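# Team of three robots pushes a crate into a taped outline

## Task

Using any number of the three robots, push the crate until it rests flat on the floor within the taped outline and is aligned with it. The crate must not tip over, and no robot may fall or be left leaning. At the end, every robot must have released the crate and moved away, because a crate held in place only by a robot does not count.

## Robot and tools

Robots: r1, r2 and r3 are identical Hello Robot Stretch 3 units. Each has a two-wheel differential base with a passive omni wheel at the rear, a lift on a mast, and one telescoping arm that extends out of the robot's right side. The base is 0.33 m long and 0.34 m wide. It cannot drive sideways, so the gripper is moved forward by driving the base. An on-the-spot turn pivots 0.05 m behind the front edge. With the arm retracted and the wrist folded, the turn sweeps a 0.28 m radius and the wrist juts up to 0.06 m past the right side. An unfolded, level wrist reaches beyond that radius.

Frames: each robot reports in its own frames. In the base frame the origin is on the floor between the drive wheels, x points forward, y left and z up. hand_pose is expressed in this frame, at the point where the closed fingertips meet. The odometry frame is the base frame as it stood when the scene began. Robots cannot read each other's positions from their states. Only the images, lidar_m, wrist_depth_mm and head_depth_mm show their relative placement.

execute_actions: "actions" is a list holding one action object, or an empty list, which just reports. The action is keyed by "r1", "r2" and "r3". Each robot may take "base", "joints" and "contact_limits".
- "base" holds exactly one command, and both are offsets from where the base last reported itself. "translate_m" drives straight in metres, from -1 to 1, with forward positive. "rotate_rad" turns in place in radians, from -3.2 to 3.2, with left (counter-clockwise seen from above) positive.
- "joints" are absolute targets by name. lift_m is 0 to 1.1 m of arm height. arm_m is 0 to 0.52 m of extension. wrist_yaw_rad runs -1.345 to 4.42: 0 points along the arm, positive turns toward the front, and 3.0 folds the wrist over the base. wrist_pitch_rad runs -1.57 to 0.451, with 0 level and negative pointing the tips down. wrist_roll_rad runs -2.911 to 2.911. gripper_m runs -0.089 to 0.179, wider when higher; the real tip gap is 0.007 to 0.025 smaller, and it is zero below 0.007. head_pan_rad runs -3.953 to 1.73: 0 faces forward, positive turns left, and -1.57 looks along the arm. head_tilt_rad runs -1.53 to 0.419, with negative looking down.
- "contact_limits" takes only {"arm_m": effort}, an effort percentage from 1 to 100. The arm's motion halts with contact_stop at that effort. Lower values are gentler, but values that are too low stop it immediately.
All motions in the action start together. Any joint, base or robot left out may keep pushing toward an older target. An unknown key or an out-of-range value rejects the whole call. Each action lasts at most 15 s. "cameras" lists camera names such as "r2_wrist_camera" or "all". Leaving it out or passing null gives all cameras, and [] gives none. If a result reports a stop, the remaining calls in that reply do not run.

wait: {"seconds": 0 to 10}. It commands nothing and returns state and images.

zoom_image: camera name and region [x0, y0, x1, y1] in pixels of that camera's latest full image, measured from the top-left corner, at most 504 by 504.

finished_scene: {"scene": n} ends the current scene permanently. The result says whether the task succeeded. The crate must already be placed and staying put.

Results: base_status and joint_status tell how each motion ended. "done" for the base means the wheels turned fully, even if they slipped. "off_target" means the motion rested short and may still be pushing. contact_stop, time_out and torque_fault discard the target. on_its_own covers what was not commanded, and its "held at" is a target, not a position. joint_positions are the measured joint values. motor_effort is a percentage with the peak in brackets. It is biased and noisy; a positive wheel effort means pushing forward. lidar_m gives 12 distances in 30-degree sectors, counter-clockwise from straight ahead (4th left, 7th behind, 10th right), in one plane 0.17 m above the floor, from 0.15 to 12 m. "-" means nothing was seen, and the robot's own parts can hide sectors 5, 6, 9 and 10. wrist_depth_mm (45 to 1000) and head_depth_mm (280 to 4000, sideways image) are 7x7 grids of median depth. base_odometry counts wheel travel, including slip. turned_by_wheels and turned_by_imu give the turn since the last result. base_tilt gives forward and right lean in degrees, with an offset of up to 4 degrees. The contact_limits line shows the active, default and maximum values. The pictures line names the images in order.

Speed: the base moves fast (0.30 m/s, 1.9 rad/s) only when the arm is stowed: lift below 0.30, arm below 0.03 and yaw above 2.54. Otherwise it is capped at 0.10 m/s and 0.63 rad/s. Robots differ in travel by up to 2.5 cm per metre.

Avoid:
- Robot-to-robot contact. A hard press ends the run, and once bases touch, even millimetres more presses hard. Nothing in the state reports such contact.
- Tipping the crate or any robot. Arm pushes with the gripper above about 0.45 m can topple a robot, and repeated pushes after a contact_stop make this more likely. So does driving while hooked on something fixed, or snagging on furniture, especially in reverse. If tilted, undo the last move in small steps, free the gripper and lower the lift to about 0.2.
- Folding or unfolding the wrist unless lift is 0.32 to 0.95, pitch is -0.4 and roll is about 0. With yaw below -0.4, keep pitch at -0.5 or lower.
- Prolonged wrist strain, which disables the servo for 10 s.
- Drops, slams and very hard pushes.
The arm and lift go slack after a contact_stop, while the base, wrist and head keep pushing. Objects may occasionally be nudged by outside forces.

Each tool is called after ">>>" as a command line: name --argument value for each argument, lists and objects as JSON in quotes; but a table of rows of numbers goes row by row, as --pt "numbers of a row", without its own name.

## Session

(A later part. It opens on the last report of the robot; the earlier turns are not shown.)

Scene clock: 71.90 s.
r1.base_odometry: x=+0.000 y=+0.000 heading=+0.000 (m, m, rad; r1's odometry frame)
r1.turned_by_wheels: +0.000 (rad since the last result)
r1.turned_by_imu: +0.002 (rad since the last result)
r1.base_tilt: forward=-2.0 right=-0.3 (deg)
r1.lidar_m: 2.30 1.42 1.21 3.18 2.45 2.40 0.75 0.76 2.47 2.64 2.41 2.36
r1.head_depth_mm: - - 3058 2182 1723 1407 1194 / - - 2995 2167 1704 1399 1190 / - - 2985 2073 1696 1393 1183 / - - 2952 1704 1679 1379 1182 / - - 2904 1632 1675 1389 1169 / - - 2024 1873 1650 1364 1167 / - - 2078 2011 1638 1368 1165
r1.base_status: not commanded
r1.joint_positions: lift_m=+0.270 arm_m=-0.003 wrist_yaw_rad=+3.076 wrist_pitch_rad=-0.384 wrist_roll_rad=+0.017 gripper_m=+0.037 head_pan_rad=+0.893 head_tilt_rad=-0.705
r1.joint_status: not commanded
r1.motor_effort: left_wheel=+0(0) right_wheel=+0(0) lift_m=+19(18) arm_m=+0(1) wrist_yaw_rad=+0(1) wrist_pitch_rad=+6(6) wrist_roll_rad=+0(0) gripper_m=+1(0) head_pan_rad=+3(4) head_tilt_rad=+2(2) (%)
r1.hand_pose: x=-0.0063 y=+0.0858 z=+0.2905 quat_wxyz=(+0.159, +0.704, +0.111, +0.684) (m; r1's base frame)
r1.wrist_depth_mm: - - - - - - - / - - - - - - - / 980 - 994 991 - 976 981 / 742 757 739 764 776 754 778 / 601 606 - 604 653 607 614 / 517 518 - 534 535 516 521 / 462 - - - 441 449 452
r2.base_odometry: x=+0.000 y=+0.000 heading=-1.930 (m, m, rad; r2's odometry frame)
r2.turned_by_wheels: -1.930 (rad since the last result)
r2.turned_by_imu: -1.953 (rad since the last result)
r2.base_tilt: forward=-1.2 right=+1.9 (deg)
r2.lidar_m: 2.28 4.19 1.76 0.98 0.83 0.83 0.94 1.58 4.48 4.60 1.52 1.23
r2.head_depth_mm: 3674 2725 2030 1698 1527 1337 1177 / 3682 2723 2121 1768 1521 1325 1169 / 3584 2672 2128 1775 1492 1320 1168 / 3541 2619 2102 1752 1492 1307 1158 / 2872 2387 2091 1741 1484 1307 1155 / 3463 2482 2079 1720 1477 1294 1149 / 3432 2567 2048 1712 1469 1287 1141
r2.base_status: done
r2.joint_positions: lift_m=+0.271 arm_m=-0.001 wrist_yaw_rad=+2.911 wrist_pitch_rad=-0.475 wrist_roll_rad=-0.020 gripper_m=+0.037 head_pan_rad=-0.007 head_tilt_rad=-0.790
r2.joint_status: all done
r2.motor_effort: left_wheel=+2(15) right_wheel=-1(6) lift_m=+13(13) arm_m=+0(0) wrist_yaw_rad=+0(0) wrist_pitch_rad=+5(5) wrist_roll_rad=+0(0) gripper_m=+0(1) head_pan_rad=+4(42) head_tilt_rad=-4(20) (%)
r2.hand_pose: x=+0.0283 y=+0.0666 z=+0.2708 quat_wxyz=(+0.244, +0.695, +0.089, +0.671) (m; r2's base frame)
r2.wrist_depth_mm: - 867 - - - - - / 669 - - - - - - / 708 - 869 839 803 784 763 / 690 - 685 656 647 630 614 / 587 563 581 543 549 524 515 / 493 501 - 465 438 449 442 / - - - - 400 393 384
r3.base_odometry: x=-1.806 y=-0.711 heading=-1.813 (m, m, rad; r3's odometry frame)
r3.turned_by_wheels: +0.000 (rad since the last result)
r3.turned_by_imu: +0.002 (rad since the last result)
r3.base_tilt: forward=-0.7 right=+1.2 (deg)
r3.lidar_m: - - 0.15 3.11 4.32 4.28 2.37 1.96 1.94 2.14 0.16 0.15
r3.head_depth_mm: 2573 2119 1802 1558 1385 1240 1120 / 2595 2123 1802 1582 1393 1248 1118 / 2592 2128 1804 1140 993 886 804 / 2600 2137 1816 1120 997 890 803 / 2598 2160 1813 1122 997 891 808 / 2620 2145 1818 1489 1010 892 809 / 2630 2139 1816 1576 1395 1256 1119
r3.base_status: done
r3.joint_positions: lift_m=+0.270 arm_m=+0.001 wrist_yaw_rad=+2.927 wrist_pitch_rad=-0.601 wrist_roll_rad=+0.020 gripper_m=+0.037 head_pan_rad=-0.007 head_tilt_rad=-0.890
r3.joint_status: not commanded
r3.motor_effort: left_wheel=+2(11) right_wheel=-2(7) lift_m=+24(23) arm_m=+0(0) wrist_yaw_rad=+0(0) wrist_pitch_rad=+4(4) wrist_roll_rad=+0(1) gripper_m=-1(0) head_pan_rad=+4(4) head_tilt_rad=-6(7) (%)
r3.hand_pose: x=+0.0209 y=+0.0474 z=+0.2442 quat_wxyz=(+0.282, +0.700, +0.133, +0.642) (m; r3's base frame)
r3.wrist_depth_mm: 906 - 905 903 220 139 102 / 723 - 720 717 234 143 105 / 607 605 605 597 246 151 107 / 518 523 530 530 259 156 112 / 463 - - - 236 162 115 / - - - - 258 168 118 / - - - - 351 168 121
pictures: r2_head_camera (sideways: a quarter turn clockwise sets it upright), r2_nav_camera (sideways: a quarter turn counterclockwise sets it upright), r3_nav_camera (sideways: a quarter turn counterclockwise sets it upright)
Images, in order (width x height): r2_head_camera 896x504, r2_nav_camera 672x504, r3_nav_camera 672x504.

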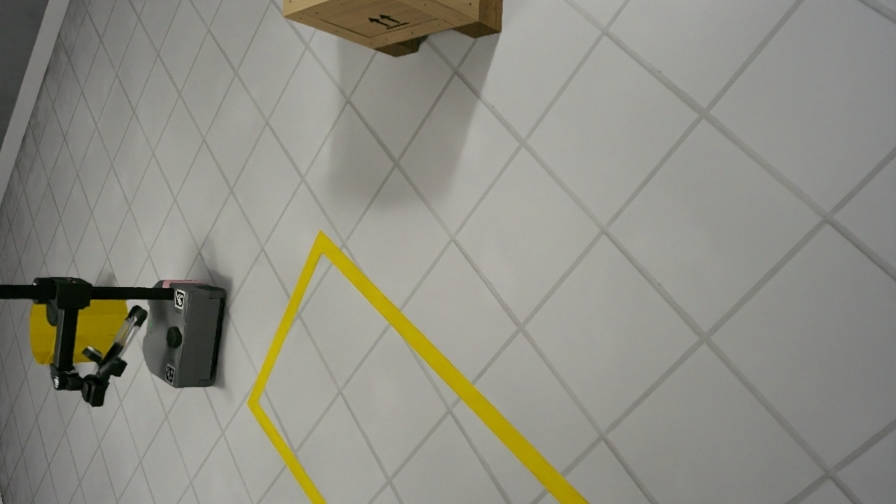

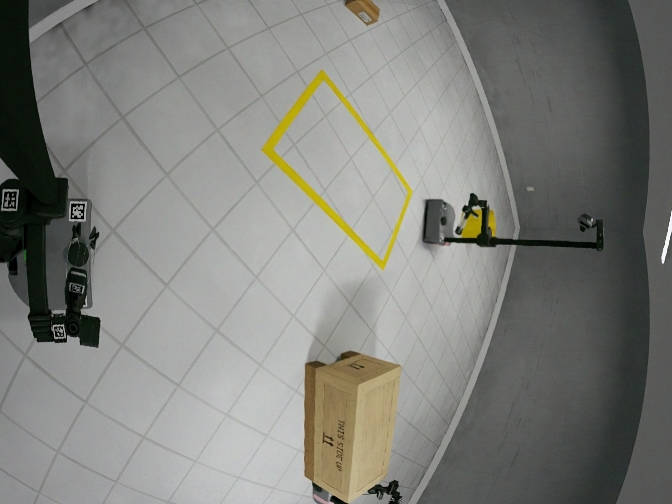

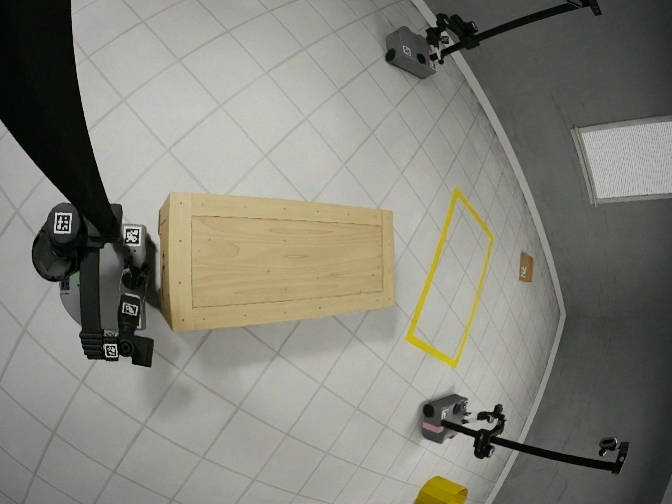

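>>> execute_actions --actions '[{"r3":{"base":{"translate_m":0.8}},"r2":{"base":{"translate_m":0.75}},"r1":{"base":{"translate_m":-0.3},"joints":{"head_pan_rad":0.4,"head_tilt_rad":-0.8}}}]' --cameras '["r3_nav_camera","r2_nav_camera","r1_nav_camera"]'

Scene clock: 80.30 s.
r1.base_odometry: x=-0.300 y=+0.000 heading=+0.000 (m, m, rad; r1's odometry frame)
r1.turned_by_wheels: +0.000 (rad since the last result)
r1.turned_by_imu: +0.002 (rad since the last result)
r1.base_tilt: forward=-2.0 right=-0.4 (deg)
r1.lidar_m: 1.83 1.41 1.44 2.86 2.20 2.16 0.46 0.46 2.31 2.45 2.66 2.61
r1.head_depth_mm: 2823 3067 2564 1960 1604 1352 1163 / 3113 3221 2534 1945 1594 1339 1154 / 3604 3561 2181 1942 1584 1334 1151 / - 3571 2285 1937 1573 1322 1138 / - 3493 2458 1935 1565 1315 1140 / - 3439 2349 1888 1546 1316 1135 / - 3326 1719 1747 1535 1297 1131
r1.base_status: done
r1.joint_positions: lift_m=+0.270 arm_m=-0.003 wrist_yaw_rad=+3.076 wrist_pitch_rad=-0.384 wrist_roll_rad=+0.017 gripper_m=+0.037 head_pan_rad=+0.407 head_tilt_rad=-0.791
r1.joint_status: all done
r1.motor_effort: left_wheel=+0(5) right_wheel=+0(7) lift_m=+19(18) arm_m=+0(1) wrist_yaw_rad=+1(1) wrist_pitch_rad=+6(6) wrist_roll_rad=+0(0) gripper_m=+1(0) head_pan_rad=-2(23) head_tilt_rad=-4(13) (%)
r1.hand_pose: x=-0.0063 y=+0.0858 z=+0.2905 quat_wxyz=(+0.159, +0.704, +0.111, +0.684) (m; r1's base frame)
r1.wrist_depth_mm: - - - - - - - / - - - - - - - / - 969 - - 980 992 - / 751 771 740 755 768 739 785 / 622 614 - 633 645 625 623 / 514 523 - 534 533 519 518 / 457 - - - 450 457 450
r2.base_odometry: x=-0.264 y=-0.702 heading=-1.930 (m, m, rad; r2's odometry frame)
r2.turned_by_wheels: +0.000 (rad since the last result)
r2.turned_by_imu: -0.001 (rad since the last result)
r2.base_tilt: forward=-1.2 right=+1.9 (deg)
r2.lidar_m: 1.83 3.67 2.92 1.62 1.37 1.37 1.56 2.60 4.97 1.24 0.68 0.85
r2.head_depth_mm: 3287 2728 2163 1798 1530 1325 1177 / 3423 2705 2150 1774 1517 1325 1171 / 3623 2685 2125 1764 1506 1313 1168 / 3370 2554 2089 1747 1506 1304 1157 / 3476 2125 2038 1741 1486 1296 1151 / 3420 2335 2053 1721 1472 1297 1148 / 3377 2568 2047 1711 1462 1280 1136
r2.base_status: done
r2.joint_positions: lift_m=+0.271 arm_m=-0.001 wrist_yaw_rad=+2.911 wrist_pitch_rad=-0.475 wrist_roll_rad=-0.020 gripper_m=+0.037 head_pan_rad=-0.007 head_tilt_rad=-0.791
r2.joint_status: not commanded
r2.motor_effort: left_wheel=+2(14) right_wheel=-2(3) lift_m=+13(13) arm_m=+0(0) wrist_yaw_rad=+0(0) wrist_pitch_rad=+5(4) wrist_roll_rad=+0(0) gripper_m=+0(1) head_pan_rad=+3(3) head_tilt_rad=-4(4) (%)
r2.hand_pose: x=+0.0283 y=+0.0666 z=+0.2708 quat_wxyz=(+0.244, +0.695, +0.089, +0.671) (m; r2's base frame)
r2.wrist_depth_mm: - - - - - - - / - - - - - - - / 928 - 857 835 815 798 762 / 717 - 682 669 644 632 618 / 584 561 575 550 548 524 515 / 491 498 - 464 433 453 441 / - - - - 395 392 388
r3.base_odometry: x=-1.996 y=-1.488 heading=-1.813 (m, m, rad; r3's odometry frame)
r3.turned_by_wheels: +0.000 (rad since the last result)
r3.turned_by_imu: +0.051 (rad since the last result)
r3.base_tilt: forward=-0.7 right=+1.2 (deg)
r3.lidar_m: - - 0.15 0.20 4.35 4.30 2.33 1.99 1.98 2.24 3.72 -
r3.head_depth_mm: 2528 2100 1783 1561 1386 1243 1127 / 2556 2099 1804 1558 1361 1228 1098 / 2566 2111 1803 1116 994 886 806 / 2593 2117 1793 1121 992 889 809 / 2605 2127 1816 1126 995 890 805 / 2582 2137 1782 1578 1325 901 809 / 2597 1768 1720 1580 1398 1259 1138
r3.base_status: translate_m off_target (by the wheels' count: +0.7997 of +0.8000)
r3.joint_positions: lift_m=+0.270 arm_m=+0.001 wrist_yaw_rad=+2.948 wrist_pitch_rad=-0.615 wrist_roll_rad=+0.020 gripper_m=+0.037 head_pan_rad=-0.004 head_tilt_rad=-0.894
r3.joint_status: not commanded
r3.on_its_own: left_wheel is at rest, and its effort (+38) is outside its rest range (-18 to +18); right_wheel is at rest, and its effort (+43) is outside its rest range (-18 to +18); wrist_yaw_rad is at rest, and its effort (-15) is outside its rest range (-12 to +12)
r3.motor_effort: left_wheel=+38(84) right_wheel=+43(96) lift_m=+31(32) arm_m=+0(1) wrist_yaw_rad=-15(15) wrist_pitch_rad=+9(9) wrist_roll_rad=-1(0) gripper_m=+5(5) head_pan_rad=+2(4) head_tilt_rad=-4(6) (%)
r3.hand_pose: x=+0.0163 y=+0.0461 z=+0.2413 quat_wxyz=(+0.280, +0.698, +0.145, +0.643) (m; r3's base frame)
r3.wrist_depth_mm: 879 - 863 839 121 72 52 / 716 681 710 674 126 74 53 / 596 585 590 570 137 76 54 / 509 524 - 399 143 78 55 / 461 - - - 135 80 56 / - - - - 127 85 57 / - - - - 170 88 58
pictures: r1_nav_camera (sideways: a quarter turn counterclockwise sets it upright), r2_nav_camera (sideways: a quarter turn counterclockwise sets it upright), r3_nav_camera (sideways: a quarter turn counterclockwise sets it upright)
Images, in order (width x height): r1_nav_camera 672x504, r2_nav_camera 672x504, r3_nav_camera 672x504.

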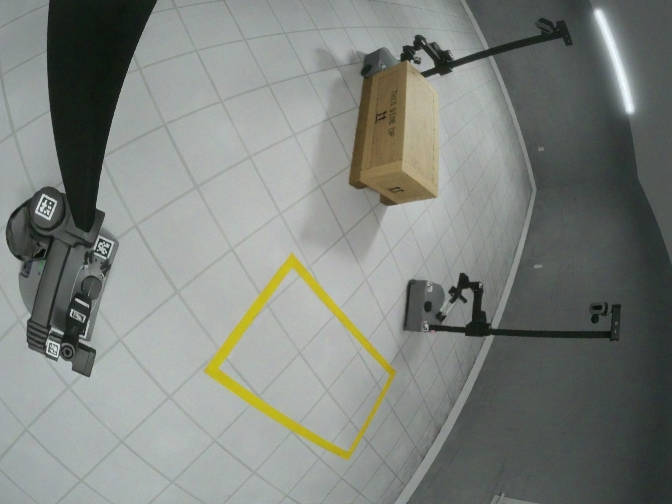

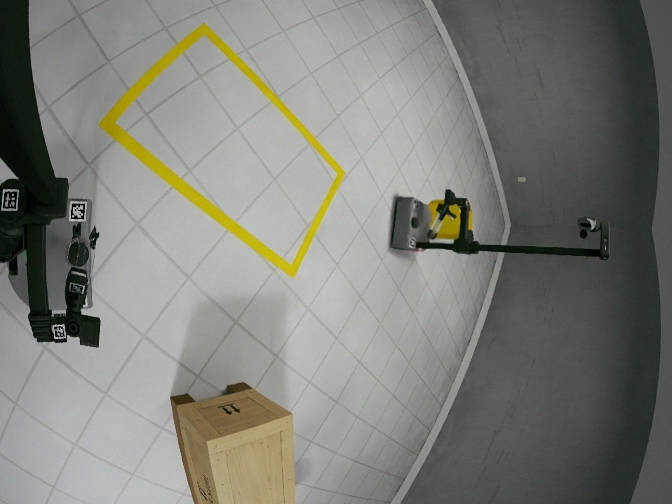

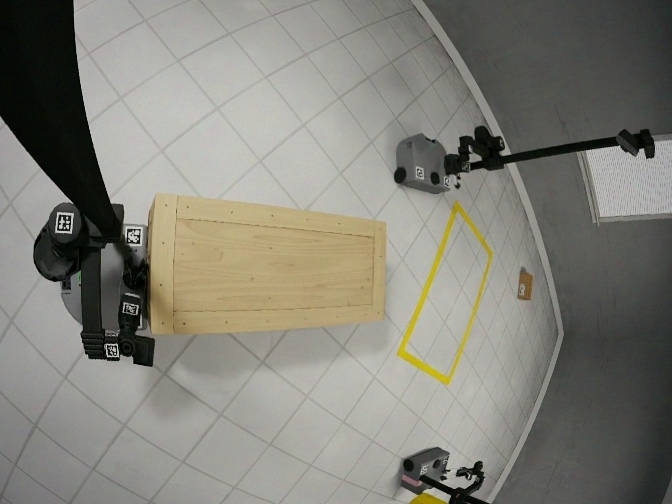

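>>> execute_actions --actions '[{"r3":{"base":{"translate_m":-0.3},"joints":{"wrist_yaw_rad":3.15}},"r2":{"base":{"rotate_rad":1.52},"joints":{"wrist_yaw_rad":3.15,"head_pan_rad":-2.8}},"r1":{"base":{"rotate_rad":1.03},"joints":{"head_pan_rad":-0.3,"wrist_yaw_rad":3.15}}}]' --cameras '["r2_nav_camera","r1_nav_camera"]'

Scene clock: 99.43 s.
r1.base_odometry: x=-0.300 y=+0.000 heading=+1.030 (m, m, rad; r1's odometry frame)
r1.turned_by_wheels: +1.030 (rad since the last result)
r1.turned_by_imu: +1.034 (rad since the last result)
r1.base_tilt: forward=-2.0 right=-0.5 (deg)
r1.lidar_m: 1.42 2.91 2.21 2.16 0.46 0.45 2.31 2.43 2.67 2.61 1.86 1.41
r1.head_depth_mm: - 3713 2086 1922 1600 1345 1156 / - 3626 2533 1960 1583 1346 1150 / - 3601 2509 1945 1588 1325 1149 / - 3524 1877 1883 1563 1322 1146 / - 3544 1822 1849 1562 1313 1134 / - 3428 1892 1909 1546 1311 1134 / - 3412 2074 1872 1542 1302 1128
r1.base_status: done
r1.joint_positions: lift_m=+0.270 arm_m=-0.003 wrist_yaw_rad=+3.148 wrist_pitch_rad=-0.384 wrist_roll_rad=+0.017 gripper_m=+0.037 head_pan_rad=-0.293 head_tilt_rad=-0.791
r1.joint_status: all done
r1.motor_effort: left_wheel=-1(6) right_wheel=+3(10) lift_m=+18(19) arm_m=+1(0) wrist_yaw_rad=+2(4) wrist_pitch_rad=+6(6) wrist_roll_rad=+0(0) gripper_m=+0(0) head_pan_rad=-2(30) head_tilt_rad=-4(3) (%)
r1.hand_pose: x=-0.0228 y=+0.0863 z=+0.2905 quat_wxyz=(+0.134, +0.699, +0.136, +0.689) (m; r1's base frame)
r1.wrist_depth_mm: - - - - - - - / 567 - - - - - - / 393 873 - 999 - - 982 / 413 546 - 777 740 763 769 / 431 544 - 618 658 621 618 / 455 517 - 533 541 515 520 / 465 - - - 435 445 450
r2.base_odometry: x=-0.264 y=-0.702 heading=-0.410 (m, m, rad; r2's odometry frame)
r2.turned_by_wheels: +1.520 (rad since the last result)
r2.turned_by_imu: +1.535 (rad since the last result)
r2.base_tilt: forward=-1.2 right=+1.9 (deg)
r2.lidar_m: 1.68 1.38 1.37 1.51 2.40 4.98 4.09 0.68 0.81 1.83 3.71 3.28
r2.head_depth_mm: 3725 2728 2161 1784 1531 1330 1176 / 3697 2676 2136 1775 1515 1320 1190 / 3438 2565 2106 1757 1505 1314 1188 / 3375 2071 1590 1665 1502 1304 1177 / 3249 2148 1478 1298 1411 1298 1170 / 3127 2598 1478 1223 1205 1293 1150 / 3053 2538 2033 1216 1297 1280 1139
r2.base_status: done
r2.joint_positions: lift_m=+0.271 arm_m=-0.001 wrist_yaw_rad=+3.148 wrist_pitch_rad=-0.475 wrist_roll_rad=-0.020 gripper_m=+0.037 head_pan_rad=-2.793 head_tilt_rad=-0.791
r2.joint_status: all done
r2.motor_effort: left_wheel=-3(12) right_wheel=+1(8) lift_m=+13(13) arm_m=+0(0) wrist_yaw_rad=+2(2) wrist_pitch_rad=+5(4) wrist_roll_rad=+0(0) gripper_m=+0(0) head_pan_rad=-4(43) head_tilt_rad=-4(4) (%)
r2.hand_pose: x=-0.0227 y=+0.0724 z=+0.2708 quat_wxyz=(+0.163, +0.679, +0.171, +0.695) (m; r2's base frame)
r2.wrist_depth_mm: - - - - - - - / - - - - - - - / 941 902 869 839 814 792 766 / 714 695 682 657 647 632 617 / 588 569 561 553 553 526 515 / 492 504 - - - 447 443 / 432 - - - 399 394 387
r3.base_odometry: x=-1.925 y=-1.197 heading=-1.813 (m, m, rad; r3's odometry frame)
r3.turned_by_wheels: +0.000 (rad since the last result)
r3.turned_by_imu: -0.001 (rad since the last result)
r3.base_tilt: forward=-0.8 right=+1.2 (deg)
r3.lidar_m: 0.35 0.36 2.98 3.38 4.14 3.86 2.09 1.78 1.78 2.01 2.69 0.36
r3.head_depth_mm: 2546 2087 1796 1557 1382 1240 1125 / 2507 2122 1795 1559 1367 1216 1126 / 2547 2115 1283 1120 989 1030 1123 / 2593 2119 1288 1121 992 1053 1133 / 2590 2114 1281 1122 995 1072 1133 / 2604 1903 1828 1582 1324 1216 1131 / 2607 1830 1813 1583 1400 1253 1140
r3.base_status: done
r3.joint_positions: lift_m=+0.270 arm_m=+0.001 wrist_yaw_rad=+3.149 wrist_pitch_rad=-0.608 wrist_roll_rad=+0.020 gripper_m=+0.037 head_pan_rad=-0.004 head_tilt_rad=-0.894
r3.joint_status: all done
r3.motor_effort: left_wheel=+1(26) right_wheel=+1(30) lift_m=+30(30) arm_m=+0(0) wrist_yaw_rad=+1(15) wrist_pitch_rad=+7(9) wrist_roll_rad=+0(0) gripper_m=+0(5) head_pan_rad=+2(2) head_tilt_rad=-4(4) (%)
r3.hand_pose: x=-0.0226 y=+0.0509 z=+0.2426 quat_wxyz=(+0.212, +0.680, +0.212, +0.669) (m; r3's base frame)
r3.wrist_depth_mm: 896 887 889 876 865 867 871 / 717 720 711 711 706 697 707 / 596 600 597 593 593 587 581 / 510 520 535 528 523 509 506 / 462 - - - 448 442 433 / 393 - - - - 395 391 / - - - - - 355 355
pictures: r1_nav_camera (sideways: a quarter turn counterclockwise sets it upright), r2_nav_camera (sideways: a quarter turn counterclockwise sets it upright)
Images, in order (width x height): r1_nav_camera 672x504, r2_nav_camera 672x504.

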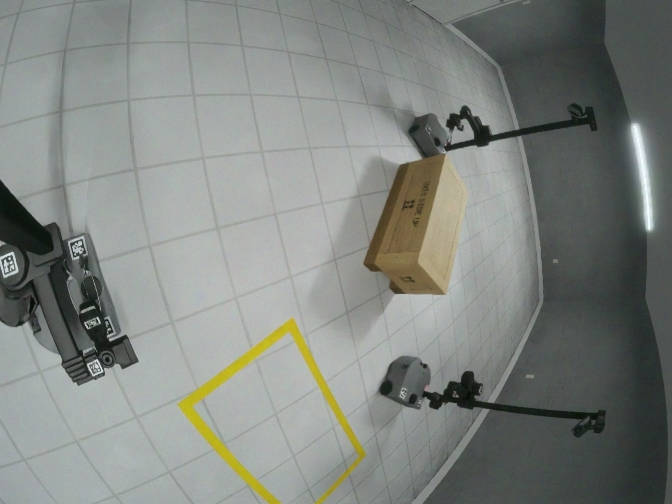

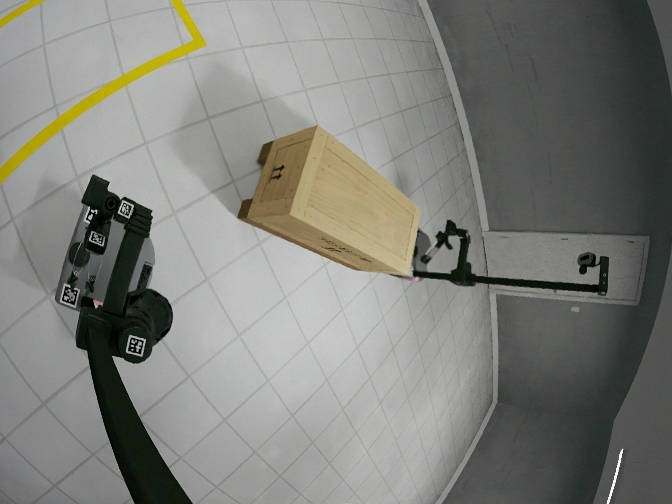

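>>> execute_actions --actions '[{"r2":{"base":{"translate_m":-1.0},"joints":{"head_pan_rad":-1.6}},"r1":{"base":{"translate_m":1.0},"joints":{"head_pan_rad":-0.8,"head_tilt_rad":-1.0}}}]' --cameras '["r2_nav_camera","r1_nav_camera","r1_head_camera"]'

Scene clock: 106.47 s.
r1.base_odometry: x=+0.215 y=+0.857 heading=+1.030 (m, m, rad; r1's odometry frame)
r1.turned_by_wheels: +0.000 (rad since the last result)
r1.turned_by_imu: +0.003 (rad since the last result)
r1.base_tilt: forward=-1.9 right=-0.4 (deg)
r1.lidar_m: 0.64 2.82 2.15 2.10 2.22 1.35 1.36 3.49 2.72 2.67 0.52 0.52
r1.head_depth_mm: 2659 2363 1937 1633 1423 1245 1111 / 2834 2351 1917 1613 1408 1241 1125 / 2958 2316 1902 1608 1401 1232 - / 2952 2293 1901 1508 1331 1229 1128 / 2901 2270 1858 1122 1180 1221 1095 / 2829 2114 1647 1119 1204 1213 1084 / 2636 1405 1611 1114 1242 1207 1080
r1.base_status: done
r1.joint_positions: lift_m=+0.270 arm_m=-0.003 wrist_yaw_rad=+3.149 wrist_pitch_rad=-0.384 wrist_roll_rad=+0.017 gripper_m=+0.037 head_pan_rad=-0.793 head_tilt_rad=-0.988
r1.joint_status: all done
r1.motor_effort: left_wheel=+0(5) right_wheel=+3(10) lift_m=+19(19) arm_m=+0(0) wrist_yaw_rad=+0(2) wrist_pitch_rad=+6(6) wrist_roll_rad=+0(0) gripper_m=-1(0) head_pan_rad=-2(26) head_tilt_rad=-4(20) (%)
r1.hand_pose: x=-0.0229 y=+0.0863 z=+0.2905 quat_wxyz=(+0.134, +0.699, +0.137, +0.689) (m; r1's base frame)
r1.wrist_depth_mm: - - - - - - - / - - - - - - - / - 973 - 965 996 - - / 775 764 - 781 746 746 774 / 622 613 - 621 647 615 612 / 513 511 - 541 534 518 521 / 449 - - - 441 448 446
r2.base_odometry: x=-1.181 y=-0.304 heading=-0.410 (m, m, rad; r2's odometry frame)
r2.turned_by_wheels: +0.000 (rad since the last result)
r2.turned_by_imu: -0.001 (rad since the last result)
r2.base_tilt: forward=-1.2 right=+1.8 (deg)
r2.lidar_m: 2.47 2.02 2.01 2.21 3.52 4.22 3.35 0.92 0.40 0.38 0.39 0.52
r2.head_depth_mm: 2589 2706 2154 1788 1491 1002 1176 / 2757 2676 2141 1779 1084 978 1152 / 2956 2670 2110 1768 1077 969 1141 / 3090 2648 2095 1741 1067 952 1144 / 3266 2601 2082 1729 1062 942 1119 / 3416 2573 2060 1711 1048 934 1111 / 3352 2532 1735 1662 1042 934 1106
r2.base_status: done
r2.joint_positions: lift_m=+0.271 arm_m=-0.001 wrist_yaw_rad=+3.149 wrist_pitch_rad=-0.475 wrist_roll_rad=-0.020 gripper_m=+0.037 head_pan_rad=-1.607 head_tilt_rad=-0.791
r2.joint_status: all done
r2.motor_effort: left_wheel=-2(15) right_wheel=+2(3) lift_m=+13(13) arm_m=+0(0) wrist_yaw_rad=+1(2) wrist_pitch_rad=+5(5) wrist_roll_rad=+0(0) gripper_m=+0(0) head_pan_rad=+3(41) head_tilt_rad=-4(4) (%)
r2.hand_pose: x=-0.0228 y=+0.0724 z=+0.2708 quat_wxyz=(+0.163, +0.679, +0.171, +0.695) (m; r2's base frame)
r2.wrist_depth_mm: - - - - - - - / - - - - - - - / 923 897 875 831 800 786 766 / 711 696 681 657 648 629 618 / 582 568 561 552 548 525 513 / 491 500 - - - 453 441 / 431 - - - 396 393 389
r3.base_odometry: x=-1.925 y=-1.197 heading=-1.813 (m, m, rad; r3's odometry frame)
r3.turned_by_wheels: +0.000 (rad since the last result)
r3.turned_by_imu: +0.000 (rad since the last result)
r3.base_tilt: forward=-0.7 right=+1.2 (deg)
r3.lidar_m: 0.35 0.36 1.00 3.37 4.14 3.84 2.09 1.79 1.78 2.01 2.68 0.36
r3.head_depth_mm: 2569 2090 1787 1566 1386 1242 1123 / 2543 2092 1807 1569 1361 1229 1127 / 2532 2114 1284 1120 990 1031 1131 / 2585 2140 1290 1123 993 1058 1126 / 2606 2136 1297 1123 992 1075 1132 / 2605 2122 1815 1574 1329 1213 1129 / 2612 2142 1817 1542 1333 1254 1133
r3.base_status: not commanded
r3.joint_positions: lift_m=+0.270 arm_m=+0.001 wrist_yaw_rad=+3.149 wrist_pitch_rad=-0.608 wrist_roll_rad=+0.020 gripper_m=+0.037 head_pan_rad=-0.004 head_tilt_rad=-0.894
r3.joint_status: not commanded
r3.motor_effort: left_wheel=+1(1) right_wheel=+1(1) lift_m=+30(30) arm_m=+0(0) wrist_yaw_rad=+1(1) wrist_pitch_rad=+7(7) wrist_roll_rad=-1(1) gripper_m=+0(0) head_pan_rad=+1(2) head_tilt_rad=-5(4) (%)
r3.hand_pose: x=-0.0226 y=+0.0509 z=+0.2426 quat_wxyz=(+0.212, +0.680, +0.212, +0.669) (m; r3's base frame)
r3.wrist_depth_mm: 904 895 886 899 874 877 645 / 719 713 714 714 702 699 646 / 599 601 593 595 584 591 581 / 515 523 537 531 521 503 500 / 462 - - - 443 443 434 / 393 - - - - 395 393 / - - - - - 357 355
pictures: r1_head_camera (sideways: a quarter turn clockwise sets it upright), r1_nav_camera (sideways: a quarter turn counterclockwise sets it upright), r2_nav_camera (sideways: a quarter turn counterclockwise sets it upright)
Images, in order (width x height): r1_head_camera 896x504, r1_nav_camera 672x504, r2_nav_camera 672x504.

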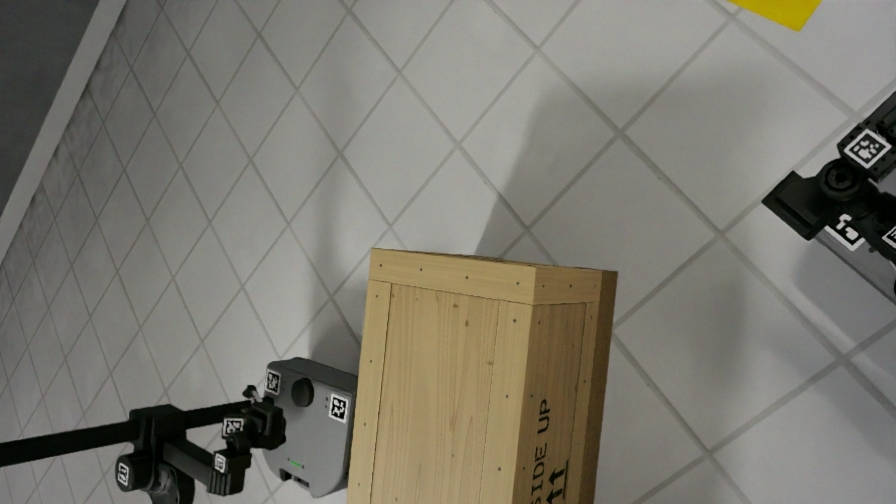

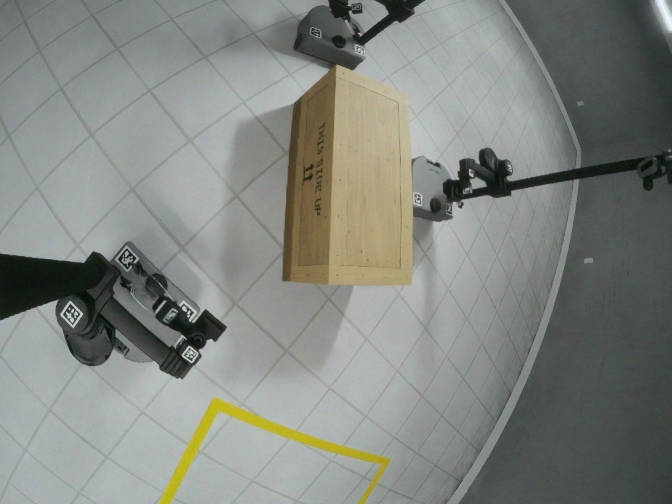

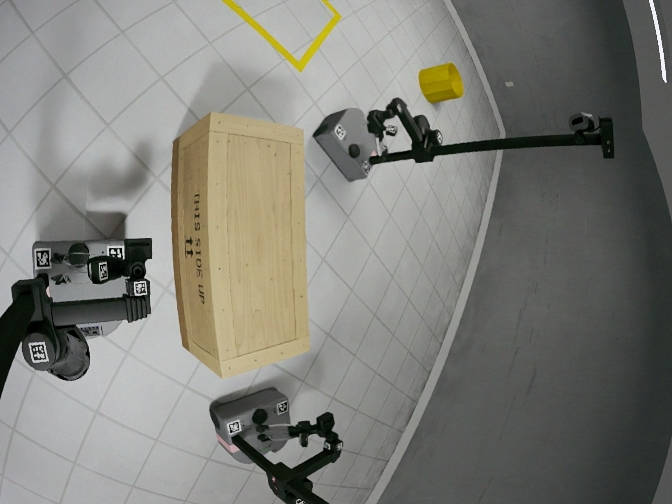

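>>> execute_actions --actions '[{"r2":{"base":{"translate_m":-0.75},"joints":{"head_pan_rad":-0.3}},"r1":{"base":{"rotate_rad":-0.58},"joints":{"head_pan_rad":0.0,"head_tilt_rad":-1.1}}}]' --cameras '[]'

>>> execute_actions --actions '[{"r1":{"base":{"translate_m":0.43}}}]' --cameras '[]'

>>> execute_actions --actions '[{"r1":{"base":{"translate_m":0.35}}}]' --cameras '["r2_nav_camera","r1_nav_camera","r3_nav_camera"]'

Scene clock: 113.63 s.
r1.base_odometry: x=+0.215 y=+0.857 heading=+0.450 (m, m, rad; r1's odometry frame)
r1.turned_by_wheels: -0.580 (rad since the last result)
r1.turned_by_imu: -0.580 (rad since the last result)
r1.base_tilt: forward=-2.0 right=-0.4 (deg)
r1.lidar_m: 0.52 0.62 2.95 2.18 2.12 2.19 1.36 1.36 3.44 2.77 2.66 2.76
r1.head_depth_mm: 2430 2045 1737 1523 1355 1218 1109 / 2437 2009 1726 1516 1355 1213 1105 / 2400 1980 1655 1449 1348 1205 - / 2363 1972 1201 1088 1303 1203 1128 / 2363 1957 1194 1103 1323 1199 1124 / 2335 1942 1189 1142 1324 1186 1112 / 2297 1900 1177 1251 1308 1188 1079
r1.base_status: done
r1.joint_positions: lift_m=+0.270 arm_m=-0.003 wrist_yaw_rad=+3.149 wrist_pitch_rad=-0.384 wrist_roll_rad=+0.017 gripper_m=+0.037 head_pan_rad=-0.007 head_tilt_rad=-1.087
r1.joint_status: all done
r1.motor_effort: left_wheel=+2(7) right_wheel=-3(7) lift_m=+19(19) arm_m=+0(0) wrist_yaw_rad=+1(1) wrist_pitch_rad=+6(6) wrist_roll_rad=+0(0) gripper_m=+0(0) head_pan_rad=+3(27) head_tilt_rad=-5(14) (%)
r1.hand_pose: x=-0.0229 y=+0.0863 z=+0.2905 quat_wxyz=(+0.134, +0.699, +0.137, +0.689) (m; r1's base frame)
r1.wrist_depth_mm: - - - - - - - / - - - - - - - / - 990 - - - - - / 762 755 - 759 757 794 764 / 617 607 - 611 636 607 625 / 528 510 - 535 529 515 514 / 457 - - - 437 447 452
r2.base_odometry: x=-1.868 y=-0.005 heading=-0.410 (m, m, rad; r2's odometry frame)
r2.turned_by_wheels: +0.000 (rad since the last result)
r2.turned_by_imu: -0.001 (rad since the last result)
r2.base_tilt: forward=-1.3 right=+1.9 (deg)
r2.lidar_m: 3.04 2.50 2.48 2.75 3.69 3.64 2.76 2.25 2.25 0.50 0.54 0.56
r2.head_depth_mm: 3823 2747 2083 1273 1086 1176 1179 / 3676 2693 1585 1264 1085 1115 1170 / 3616 2675 1513 1267 1249 1288 1171 / 3589 2643 2119 1522 1489 1305 1156 / 3473 2601 2085 1725 1489 1295 1153 / 3440 2577 2071 1720 1485 1293 1150 / 3346 2552 2060 1708 1457 1290 1140
r2.base_status: done
r2.joint_positions: lift_m=+0.271 arm_m=-0.001 wrist_yaw_rad=+3.149 wrist_pitch_rad=-0.475 wrist_roll_rad=-0.020 gripper_m=+0.037 head_pan_rad=-0.307 head_tilt_rad=-0.791
r2.joint_status: all done
r2.motor_effort: left_wheel=-3(15) right_wheel=+2(5) lift_m=+13(13) arm_m=+0(0) wrist_yaw_rad=+1(1) wrist_pitch_rad=+5(5) wrist_roll_rad=+0(0) gripper_m=-1(1) head_pan_rad=+3(42) head_tilt_rad=-4(4) (%)
r2.hand_pose: x=-0.0228 y=+0.0724 z=+0.2708 quat_wxyz=(+0.163, +0.679, +0.171, +0.695) (m; r2's base frame)
r2.wrist_depth_mm: - - - - - - - / - - - - - - - / 938 890 863 843 814 793 769 / 712 696 684 667 647 636 610 / 584 566 565 557 553 529 516 / 488 505 - - - 453 445 / 431 - - - 399 393 387
r3.base_odometry: x=-1.925 y=-1.197 heading=-1.813 (m, m, rad; r3's odometry frame)
r3.turned_by_wheels: +0.000 (rad since the last result)
r3.turned_by_imu: +0.000 (rad since the last result)
r3.base_tilt: forward=-0.7 right=+1.2 (deg)
r3.lidar_m: 0.35 0.37 2.98 0.62 4.12 3.86 2.10 1.78 1.78 2.01 2.68 0.36
r3.head_depth_mm: 2519 2082 1786 1566 1378 1237 1126 / 2538 2082 1805 1564 1360 1227 1130 / 2571 2123 1284 1123 989 1030 1125 / 2588 2097 1285 1123 992 1054 1132 / 2555 2111 1291 1129 990 1077 1128 / 2596 2115 1801 1573 1327 1215 1134 / 2598 2135 1825 1582 1394 1254 1135
r3.base_status: not commanded
r3.joint_positions: lift_m=+0.270 arm_m=+0.001 wrist_yaw_rad=+3.149 wrist_pitch_rad=-0.608 wrist_roll_rad=+0.020 gripper_m=+0.037 head_pan_rad=-0.004 head_tilt_rad=-0.894
r3.joint_status: not commanded
r3.motor_effort: left_wheel=+0(1) right_wheel=+1(1) lift_m=+31(30) arm_m=+0(0) wrist_yaw_rad=+1(1) wrist_pitch_rad=+7(7) wrist_roll_rad=+0(1) gripper_m=+0(0) head_pan_rad=+2(2) head_tilt_rad=-4(4) (%)
r3.hand_pose: x=-0.0226 y=+0.0509 z=+0.2426 quat_wxyz=(+0.212, +0.680, +0.212, +0.669) (m; r3's base frame)
r3.wrist_depth_mm: 892 898 877 527 872 875 875 / 716 714 711 566 712 700 695 / 599 602 594 596 591 590 584 / 515 525 532 532 525 504 507 / 465 - - - 444 441 432 / 394 - - - - 397 394 / - - - - - 355 356
pictures: none
No camera images: the call's "cameras" was empty. Leave "cameras" out to get every camera's image.

Scene clock: 116.87 s.
r1.base_odometry: x=+0.602 y=+1.044 heading=+0.450 (m, m, rad; r1's odometry frame)
r1.turned_by_wheels: +0.000 (rad since the last result)
r1.turned_by_imu: +0.002 (rad since the last result)
r1.base_tilt: forward=-1.9 right=-0.5 (deg)
r1.lidar_m: - 0.15 0.24 2.40 2.34 2.40 1.77 1.78 3.47 2.54 2.45 -
r1.head_depth_mm: 2464 2025 1753 1524 1352 1216 1113 / 2375 1997 1718 1511 1348 1215 1108 / 2417 2007 1718 1508 951 876 - / 2343 1986 1706 1500 940 849 1125 / 2360 1990 1693 1483 936 870 1127 / 2339 1955 1680 1040 934 881 1105 / 2308 1939 1667 1029 924 1133 1076
r1.base_status: done
r1.joint_positions: lift_m=+0.270 arm_m=-0.003 wrist_yaw_rad=+3.149 wrist_pitch_rad=-0.384 wrist_roll_rad=+0.017 gripper_m=+0.037 head_pan_rad=-0.007 head_tilt_rad=-1.087
r1.joint_status: not commanded
r1.motor_effort: left_wheel=+2(9) right_wheel=-2(5) lift_m=+19(18) arm_m=+0(0) wrist_yaw_rad=+1(1) wrist_pitch_rad=+6(6) wrist_roll_rad=+0(0) gripper_m=+0(2) head_pan_rad=+3(3) head_tilt_rad=-5(6) (%)
r1.hand_pose: x=-0.0230 y=+0.0863 z=+0.2905 quat_wxyz=(+0.134, +0.699, +0.137, +0.689) (m; r1's base frame)
r1.wrist_depth_mm: - - - - - 476 273 / - - - - - 441 222 / - 985 - 965 992 407 214 / 746 773 - 775 783 385 208 / 602 605 - 624 630 360 201 / 517 512 - 535 541 336 195 / 451 - - - 430 299 188
r2.base_odometry: x=-1.868 y=-0.005 heading=-0.410 (m, m, rad; r2's odometry frame)
r2.turned_by_wheels: +0.000 (rad since the last result)
r2.turned_by_imu: -0.001 (rad since the last result)
r2.base_tilt: forward=-1.3 right=+1.7 (deg)
r2.lidar_m: 3.03 2.50 2.49 2.75 3.69 3.66 2.76 2.25 2.25 0.50 0.54 0.56
r2.head_depth_mm: 3750 2708 1773 1275 1088 1178 1178 / 3719 2715 1552 1265 1081 1118 1174 / 3567 2663 1511 1267 1246 1290 1166 / 3534 2648 2105 1523 1488 1311 1162 / 3502 2618 2094 1735 1479 1301 1151 / 3427 2575 2066 1725 1483 1292 1144 / 3348 2552 2042 1718 1460 1285 1139
r2.base_status: not commanded
r2.joint_positions: lift_m=+0.271 arm_m=-0.001 wrist_yaw_rad=+3.149 wrist_pitch_rad=-0.475 wrist_roll_rad=-0.020 gripper_m=+0.037 head_pan_rad=-0.307 head_tilt_rad=-0.791
r2.joint_status: not commanded
r2.motor_effort: left_wheel=-3(3) right_wheel=+2(1) lift_m=+13(13) arm_m=+0(0) wrist_yaw_rad=+1(1) wrist_pitch_rad=+5(5) wrist_roll_rad=+0(0) gripper_m=+0(0) head_pan_rad=+3(4) head_tilt_rad=-4(4) (%)
r2.hand_pose: x=-0.0228 y=+0.0724 z=+0.2708 quat_wxyz=(+0.163, +0.679, +0.171, +0.695) (m; r2's base frame)
r2.wrist_depth_mm: - - - - - - - / - - - - - - - / 931 901 872 841 811 801 762 / 718 698 678 656 651 628 617 / 582 569 563 564 550 521 514 / 494 501 - - - 450 445 / 431 - - - 396 394 389
r3.base_odometry: x=-1.925 y=-1.197 heading=-1.813 (m, m, rad; r3's odometry frame)
r3.turned_by_wheels: +0.000 (rad since the last result)
r3.turned_by_imu: +0.000 (rad since the last result)
r3.base_tilt: forward=-0.7 right=+1.2 (deg)
r3.lidar_m: 0.35 0.36 2.99 0.61 4.13 3.85 2.10 1.79 1.78 2.01 2.68 0.36
r3.head_depth_mm: 2525 2046 1475 1482 1387 1236 1123 / 2544 2082 1522 1481 1372 1218 1128 / 2557 2115 1284 1118 989 1035 1133 / 2580 2116 1286 1121 996 1059 1131 / 2592 2134 1287 1125 991 1076 1127 / 2578 2130 1816 1572 1330 1214 1128 / 2562 2139 1821 1584 1391 1250 1131
r3.base_status: not commanded
r3.joint_positions: lift_m=+0.270 arm_m=+0.001 wrist_yaw_rad=+3.149 wrist_pitch_rad=-0.608 wrist_roll_rad=+0.020 gripper_m=+0.037 head_pan_rad=-0.004 head_tilt_rad=-0.894
r3.joint_status: not commanded
r3.motor_effort: left_wheel=+1(0) right_wheel=+1(1) lift_m=+30(30) arm_m=+0(0) wrist_yaw_rad=+0(1) wrist_pitch_rad=+7(7) wrist_roll_rad=-1(0) gripper_m=+0(0) head_pan_rad=+2(2) head_tilt_rad=-4(4) (%)
r3.hand_pose: x=-0.0226 y=+0.0509 z=+0.2426 quat_wxyz=(+0.212, +0.680, +0.212, +0.669) (m; r3's base frame)
r3.wrist_depth_mm: 906 895 867 529 870 865 864 / 711 715 713 568 699 696 703 / 597 600 592 588 586 598 585 / 514 523 533 529 517 506 505 / 462 - - - 445 442 433 / 393 - - - - 394 393 / - - - - - 356 355
pictures: none
No camera images: the call's "cameras" was empty. Leave "cameras" out to get every camera's image.

Scene clock: 120.27 s.
r1.base_odometry: x=+0.916 y=+1.197 heading=+0.451 (m, m, rad; r1's odometry frame)
r1.turned_by_wheels: +0.001 (rad since the last result)
r1.turned_by_imu: -0.298 (rad since the last result)
r1.base_tilt: forward=-2.0 right=-0.5 (deg)
r1.lidar_m: - - 0.15 0.21 2.35 2.35 2.68 1.83 3.73 2.86 2.70 -
r1.head_depth_mm: 2295 2023 1730 1506 1353 1220 1114 / 2387 2000 1729 1509 1342 1210 1101 / 2358 1989 1707 1498 1318 1196 - / 2360 1964 1692 1485 940 852 801 / 2340 1950 1687 1473 936 845 805 / 2284 1938 1675 1478 933 845 980 / 2259 1910 1662 1459 927 836 1051
r1.base_status: translate_m off_target (by the wheels' count: +0.3496 of +0.3500)
r1.joint_positions: lift_m=+0.270 arm_m=-0.003 wrist_yaw_rad=+3.150 wrist_pitch_rad=-0.386 wrist_roll_rad=+0.017 gripper_m=+0.037 head_pan_rad=-0.003 head_tilt_rad=-1.091
r1.joint_status: not commanded
r1.on_its_own: left_wheel is at rest, and its effort (+50) is outside its rest range (-18 to +18); right_wheel is at rest, and its effort (+38) is outside its rest range (-18 to +18)
r1.motor_effort: left_wheel=+50(72) right_wheel=+38(71) lift_m=+21(23) arm_m=+1(0) wrist_yaw_rad=-1(3) wrist_pitch_rad=+7(8) wrist_roll_rad=+0(0) gripper_m=-1(1) head_pan_rad=+1(3) head_tilt_rad=-4(5) (%)
r1.hand_pose: x=-0.0232 y=+0.0861 z=+0.2898 quat_wxyz=(+0.134, +0.699, +0.138, +0.689) (m; r1's base frame)
r1.wrist_depth_mm: - - - - 299 267 271 / - - - - 232 145 142 / 980 991 - 923 234 126 99 / 753 742 - 722 241 127 87 / 608 606 - 613 218 128 87 / 523 510 - 531 198 129 88 / 450 - - - 250 129 88
r2.base_odometry: x=-1.868 y=-0.005 heading=-0.410 (m, m, rad; r2's odometry frame)
r2.turned_by_wheels: +0.000 (rad since the last result)
r2.turned_by_imu: -0.001 (rad since the last result)
r2.base_tilt: forward=-1.3 right=+1.8 (deg)
r2.lidar_m: 3.03 2.50 2.49 2.75 3.69 3.66 2.76 2.25 2.25 0.50 0.54 0.56
r2.head_depth_mm: 3741 2744 1547 1281 1088 1177 1173 / 3673 2715 1519 1266 1085 1117 1168 / 3602 2696 1510 1259 1243 1286 1168 / 3521 2635 2122 1518 1480 1314 1155 / 3531 2626 2089 1731 1489 1300 1151 / 3374 2578 2081 1717 1480 1291 1143 / 3343 2551 2049 1723 1467 1284 1144
r2.base_status: not commanded
r2.joint_positions: lift_m=+0.271 arm_m=-0.001 wrist_yaw_rad=+3.149 wrist_pitch_rad=-0.475 wrist_roll_rad=-0.020 gripper_m=+0.037 head_pan_rad=-0.307 head_tilt_rad=-0.791
r2.joint_status: not commanded
r2.motor_effort: left_wheel=-3(3) right_wheel=+1(1) lift_m=+13(13) arm_m=+0(0) wrist_yaw_rad=+1(1) wrist_pitch_rad=+5(5) wrist_roll_rad=+0(0) gripper_m=+0(1) head_pan_rad=+3(3) head_tilt_rad=-4(3) (%)
r2.hand_pose: x=-0.0228 y=+0.0724 z=+0.2708 quat_wxyz=(+0.163, +0.679, +0.171, +0.695) (m; r2's base frame)
r2.wrist_depth_mm: - - - - - - - / - - - - - - - / 921 886 880 834 815 787 760 / 713 698 682 663 647 634 620 / 580 568 562 562 551 521 513 / 492 502 - - - 453 445 / 430 - - - 399 393 385
r3.base_odometry: x=-1.925 y=-1.197 heading=-1.813 (m, m, rad; r3's odometry frame)
r3.turned_by_wheels: +0.000 (rad since the last result)
r3.turned_by_imu: +0.000 (rad since the last result)
r3.base_tilt: forward=-0.7 right=+1.2 (deg)
r3.lidar_m: 0.35 0.36 2.98 0.61 4.14 3.88 2.10 1.78 1.78 2.01 2.67 0.36
r3.head_depth_mm: 2488 1216 1113 1484 1384 1246 1122 / 2557 2091 1344 1443 1358 1228 1119 / 2540 2117 1281 1117 987 1038 1127 / 2551 2110 1290 1120 991 1059 1124 / 2598 2144 1296 1124 995 1075 1129 / 2584 2126 1816 1571 1331 1215 1128 / 2623 2140 1817 1584 1404 1256 1133
r3.base_status: not commanded
r3.joint_positions: lift_m=+0.270 arm_m=+0.001 wrist_yaw_rad=+3.149 wrist_pitch_rad=-0.608 wrist_roll_rad=+0.020 gripper_m=+0.037 head_pan_rad=-0.004 head_tilt_rad=-0.894
r3.joint_status: not commanded
r3.motor_effort: left_wheel=+1(0) right_wheel=+1(2) lift_m=+30(31) arm_m=+0(0) wrist_yaw_rad=+1(0) wrist_pitch_rad=+7(7) wrist_roll_rad=-1(1) gripper_m=+0(0) head_pan_rad=+2(2) head_tilt_rad=-5(4) (%)
r3.hand_pose: x=-0.0226 y=+0.0509 z=+0.2426 quat_wxyz=(+0.212, +0.680, +0.212, +0.669) (m; r3's base frame)
r3.wrist_depth_mm: 907 900 897 531 874 869 863 / 725 727 714 564 706 707 710 / 600 593 596 593 589 588 580 / 518 528 533 533 521 506 502 / 460 - - - 446 441 432 / 390 - - - - 395 394 / - - - - - 356 355
pictures: r1_nav_camera (sideways: a quarter turn counterclockwise sets it upright), r2_nav_camera (sideways: a quarter turn counterclockwise sets it upright), r3_nav_camera (sideways: a quarter turn counterclockwise sets it upright)
Images, in order (width x height): r1_nav_camera 672x504, r2_nav_camera 672x504, r3_nav_camera 672x504.

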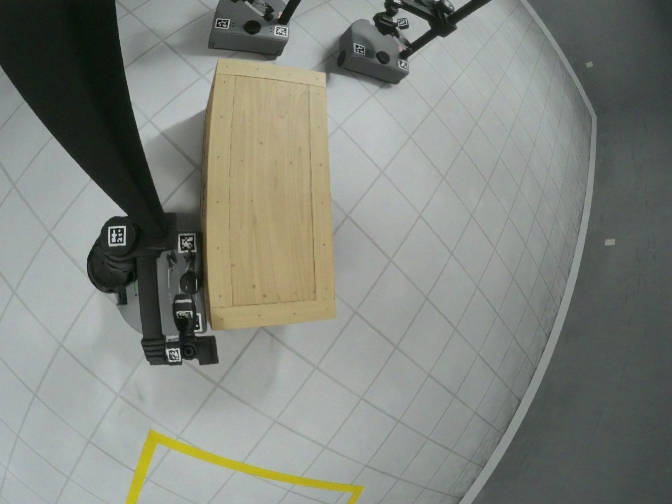

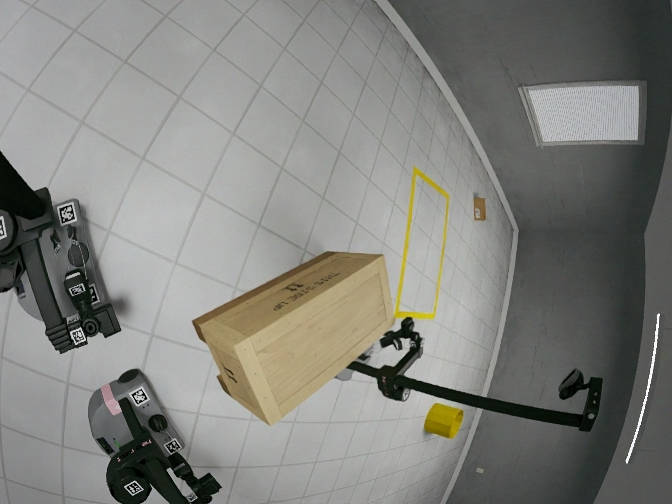

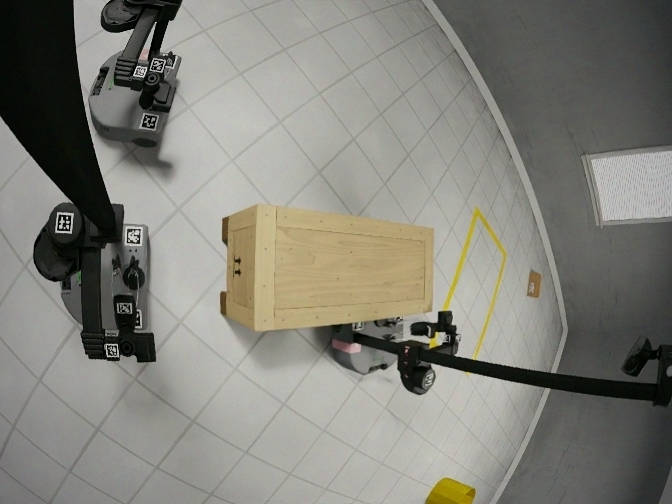

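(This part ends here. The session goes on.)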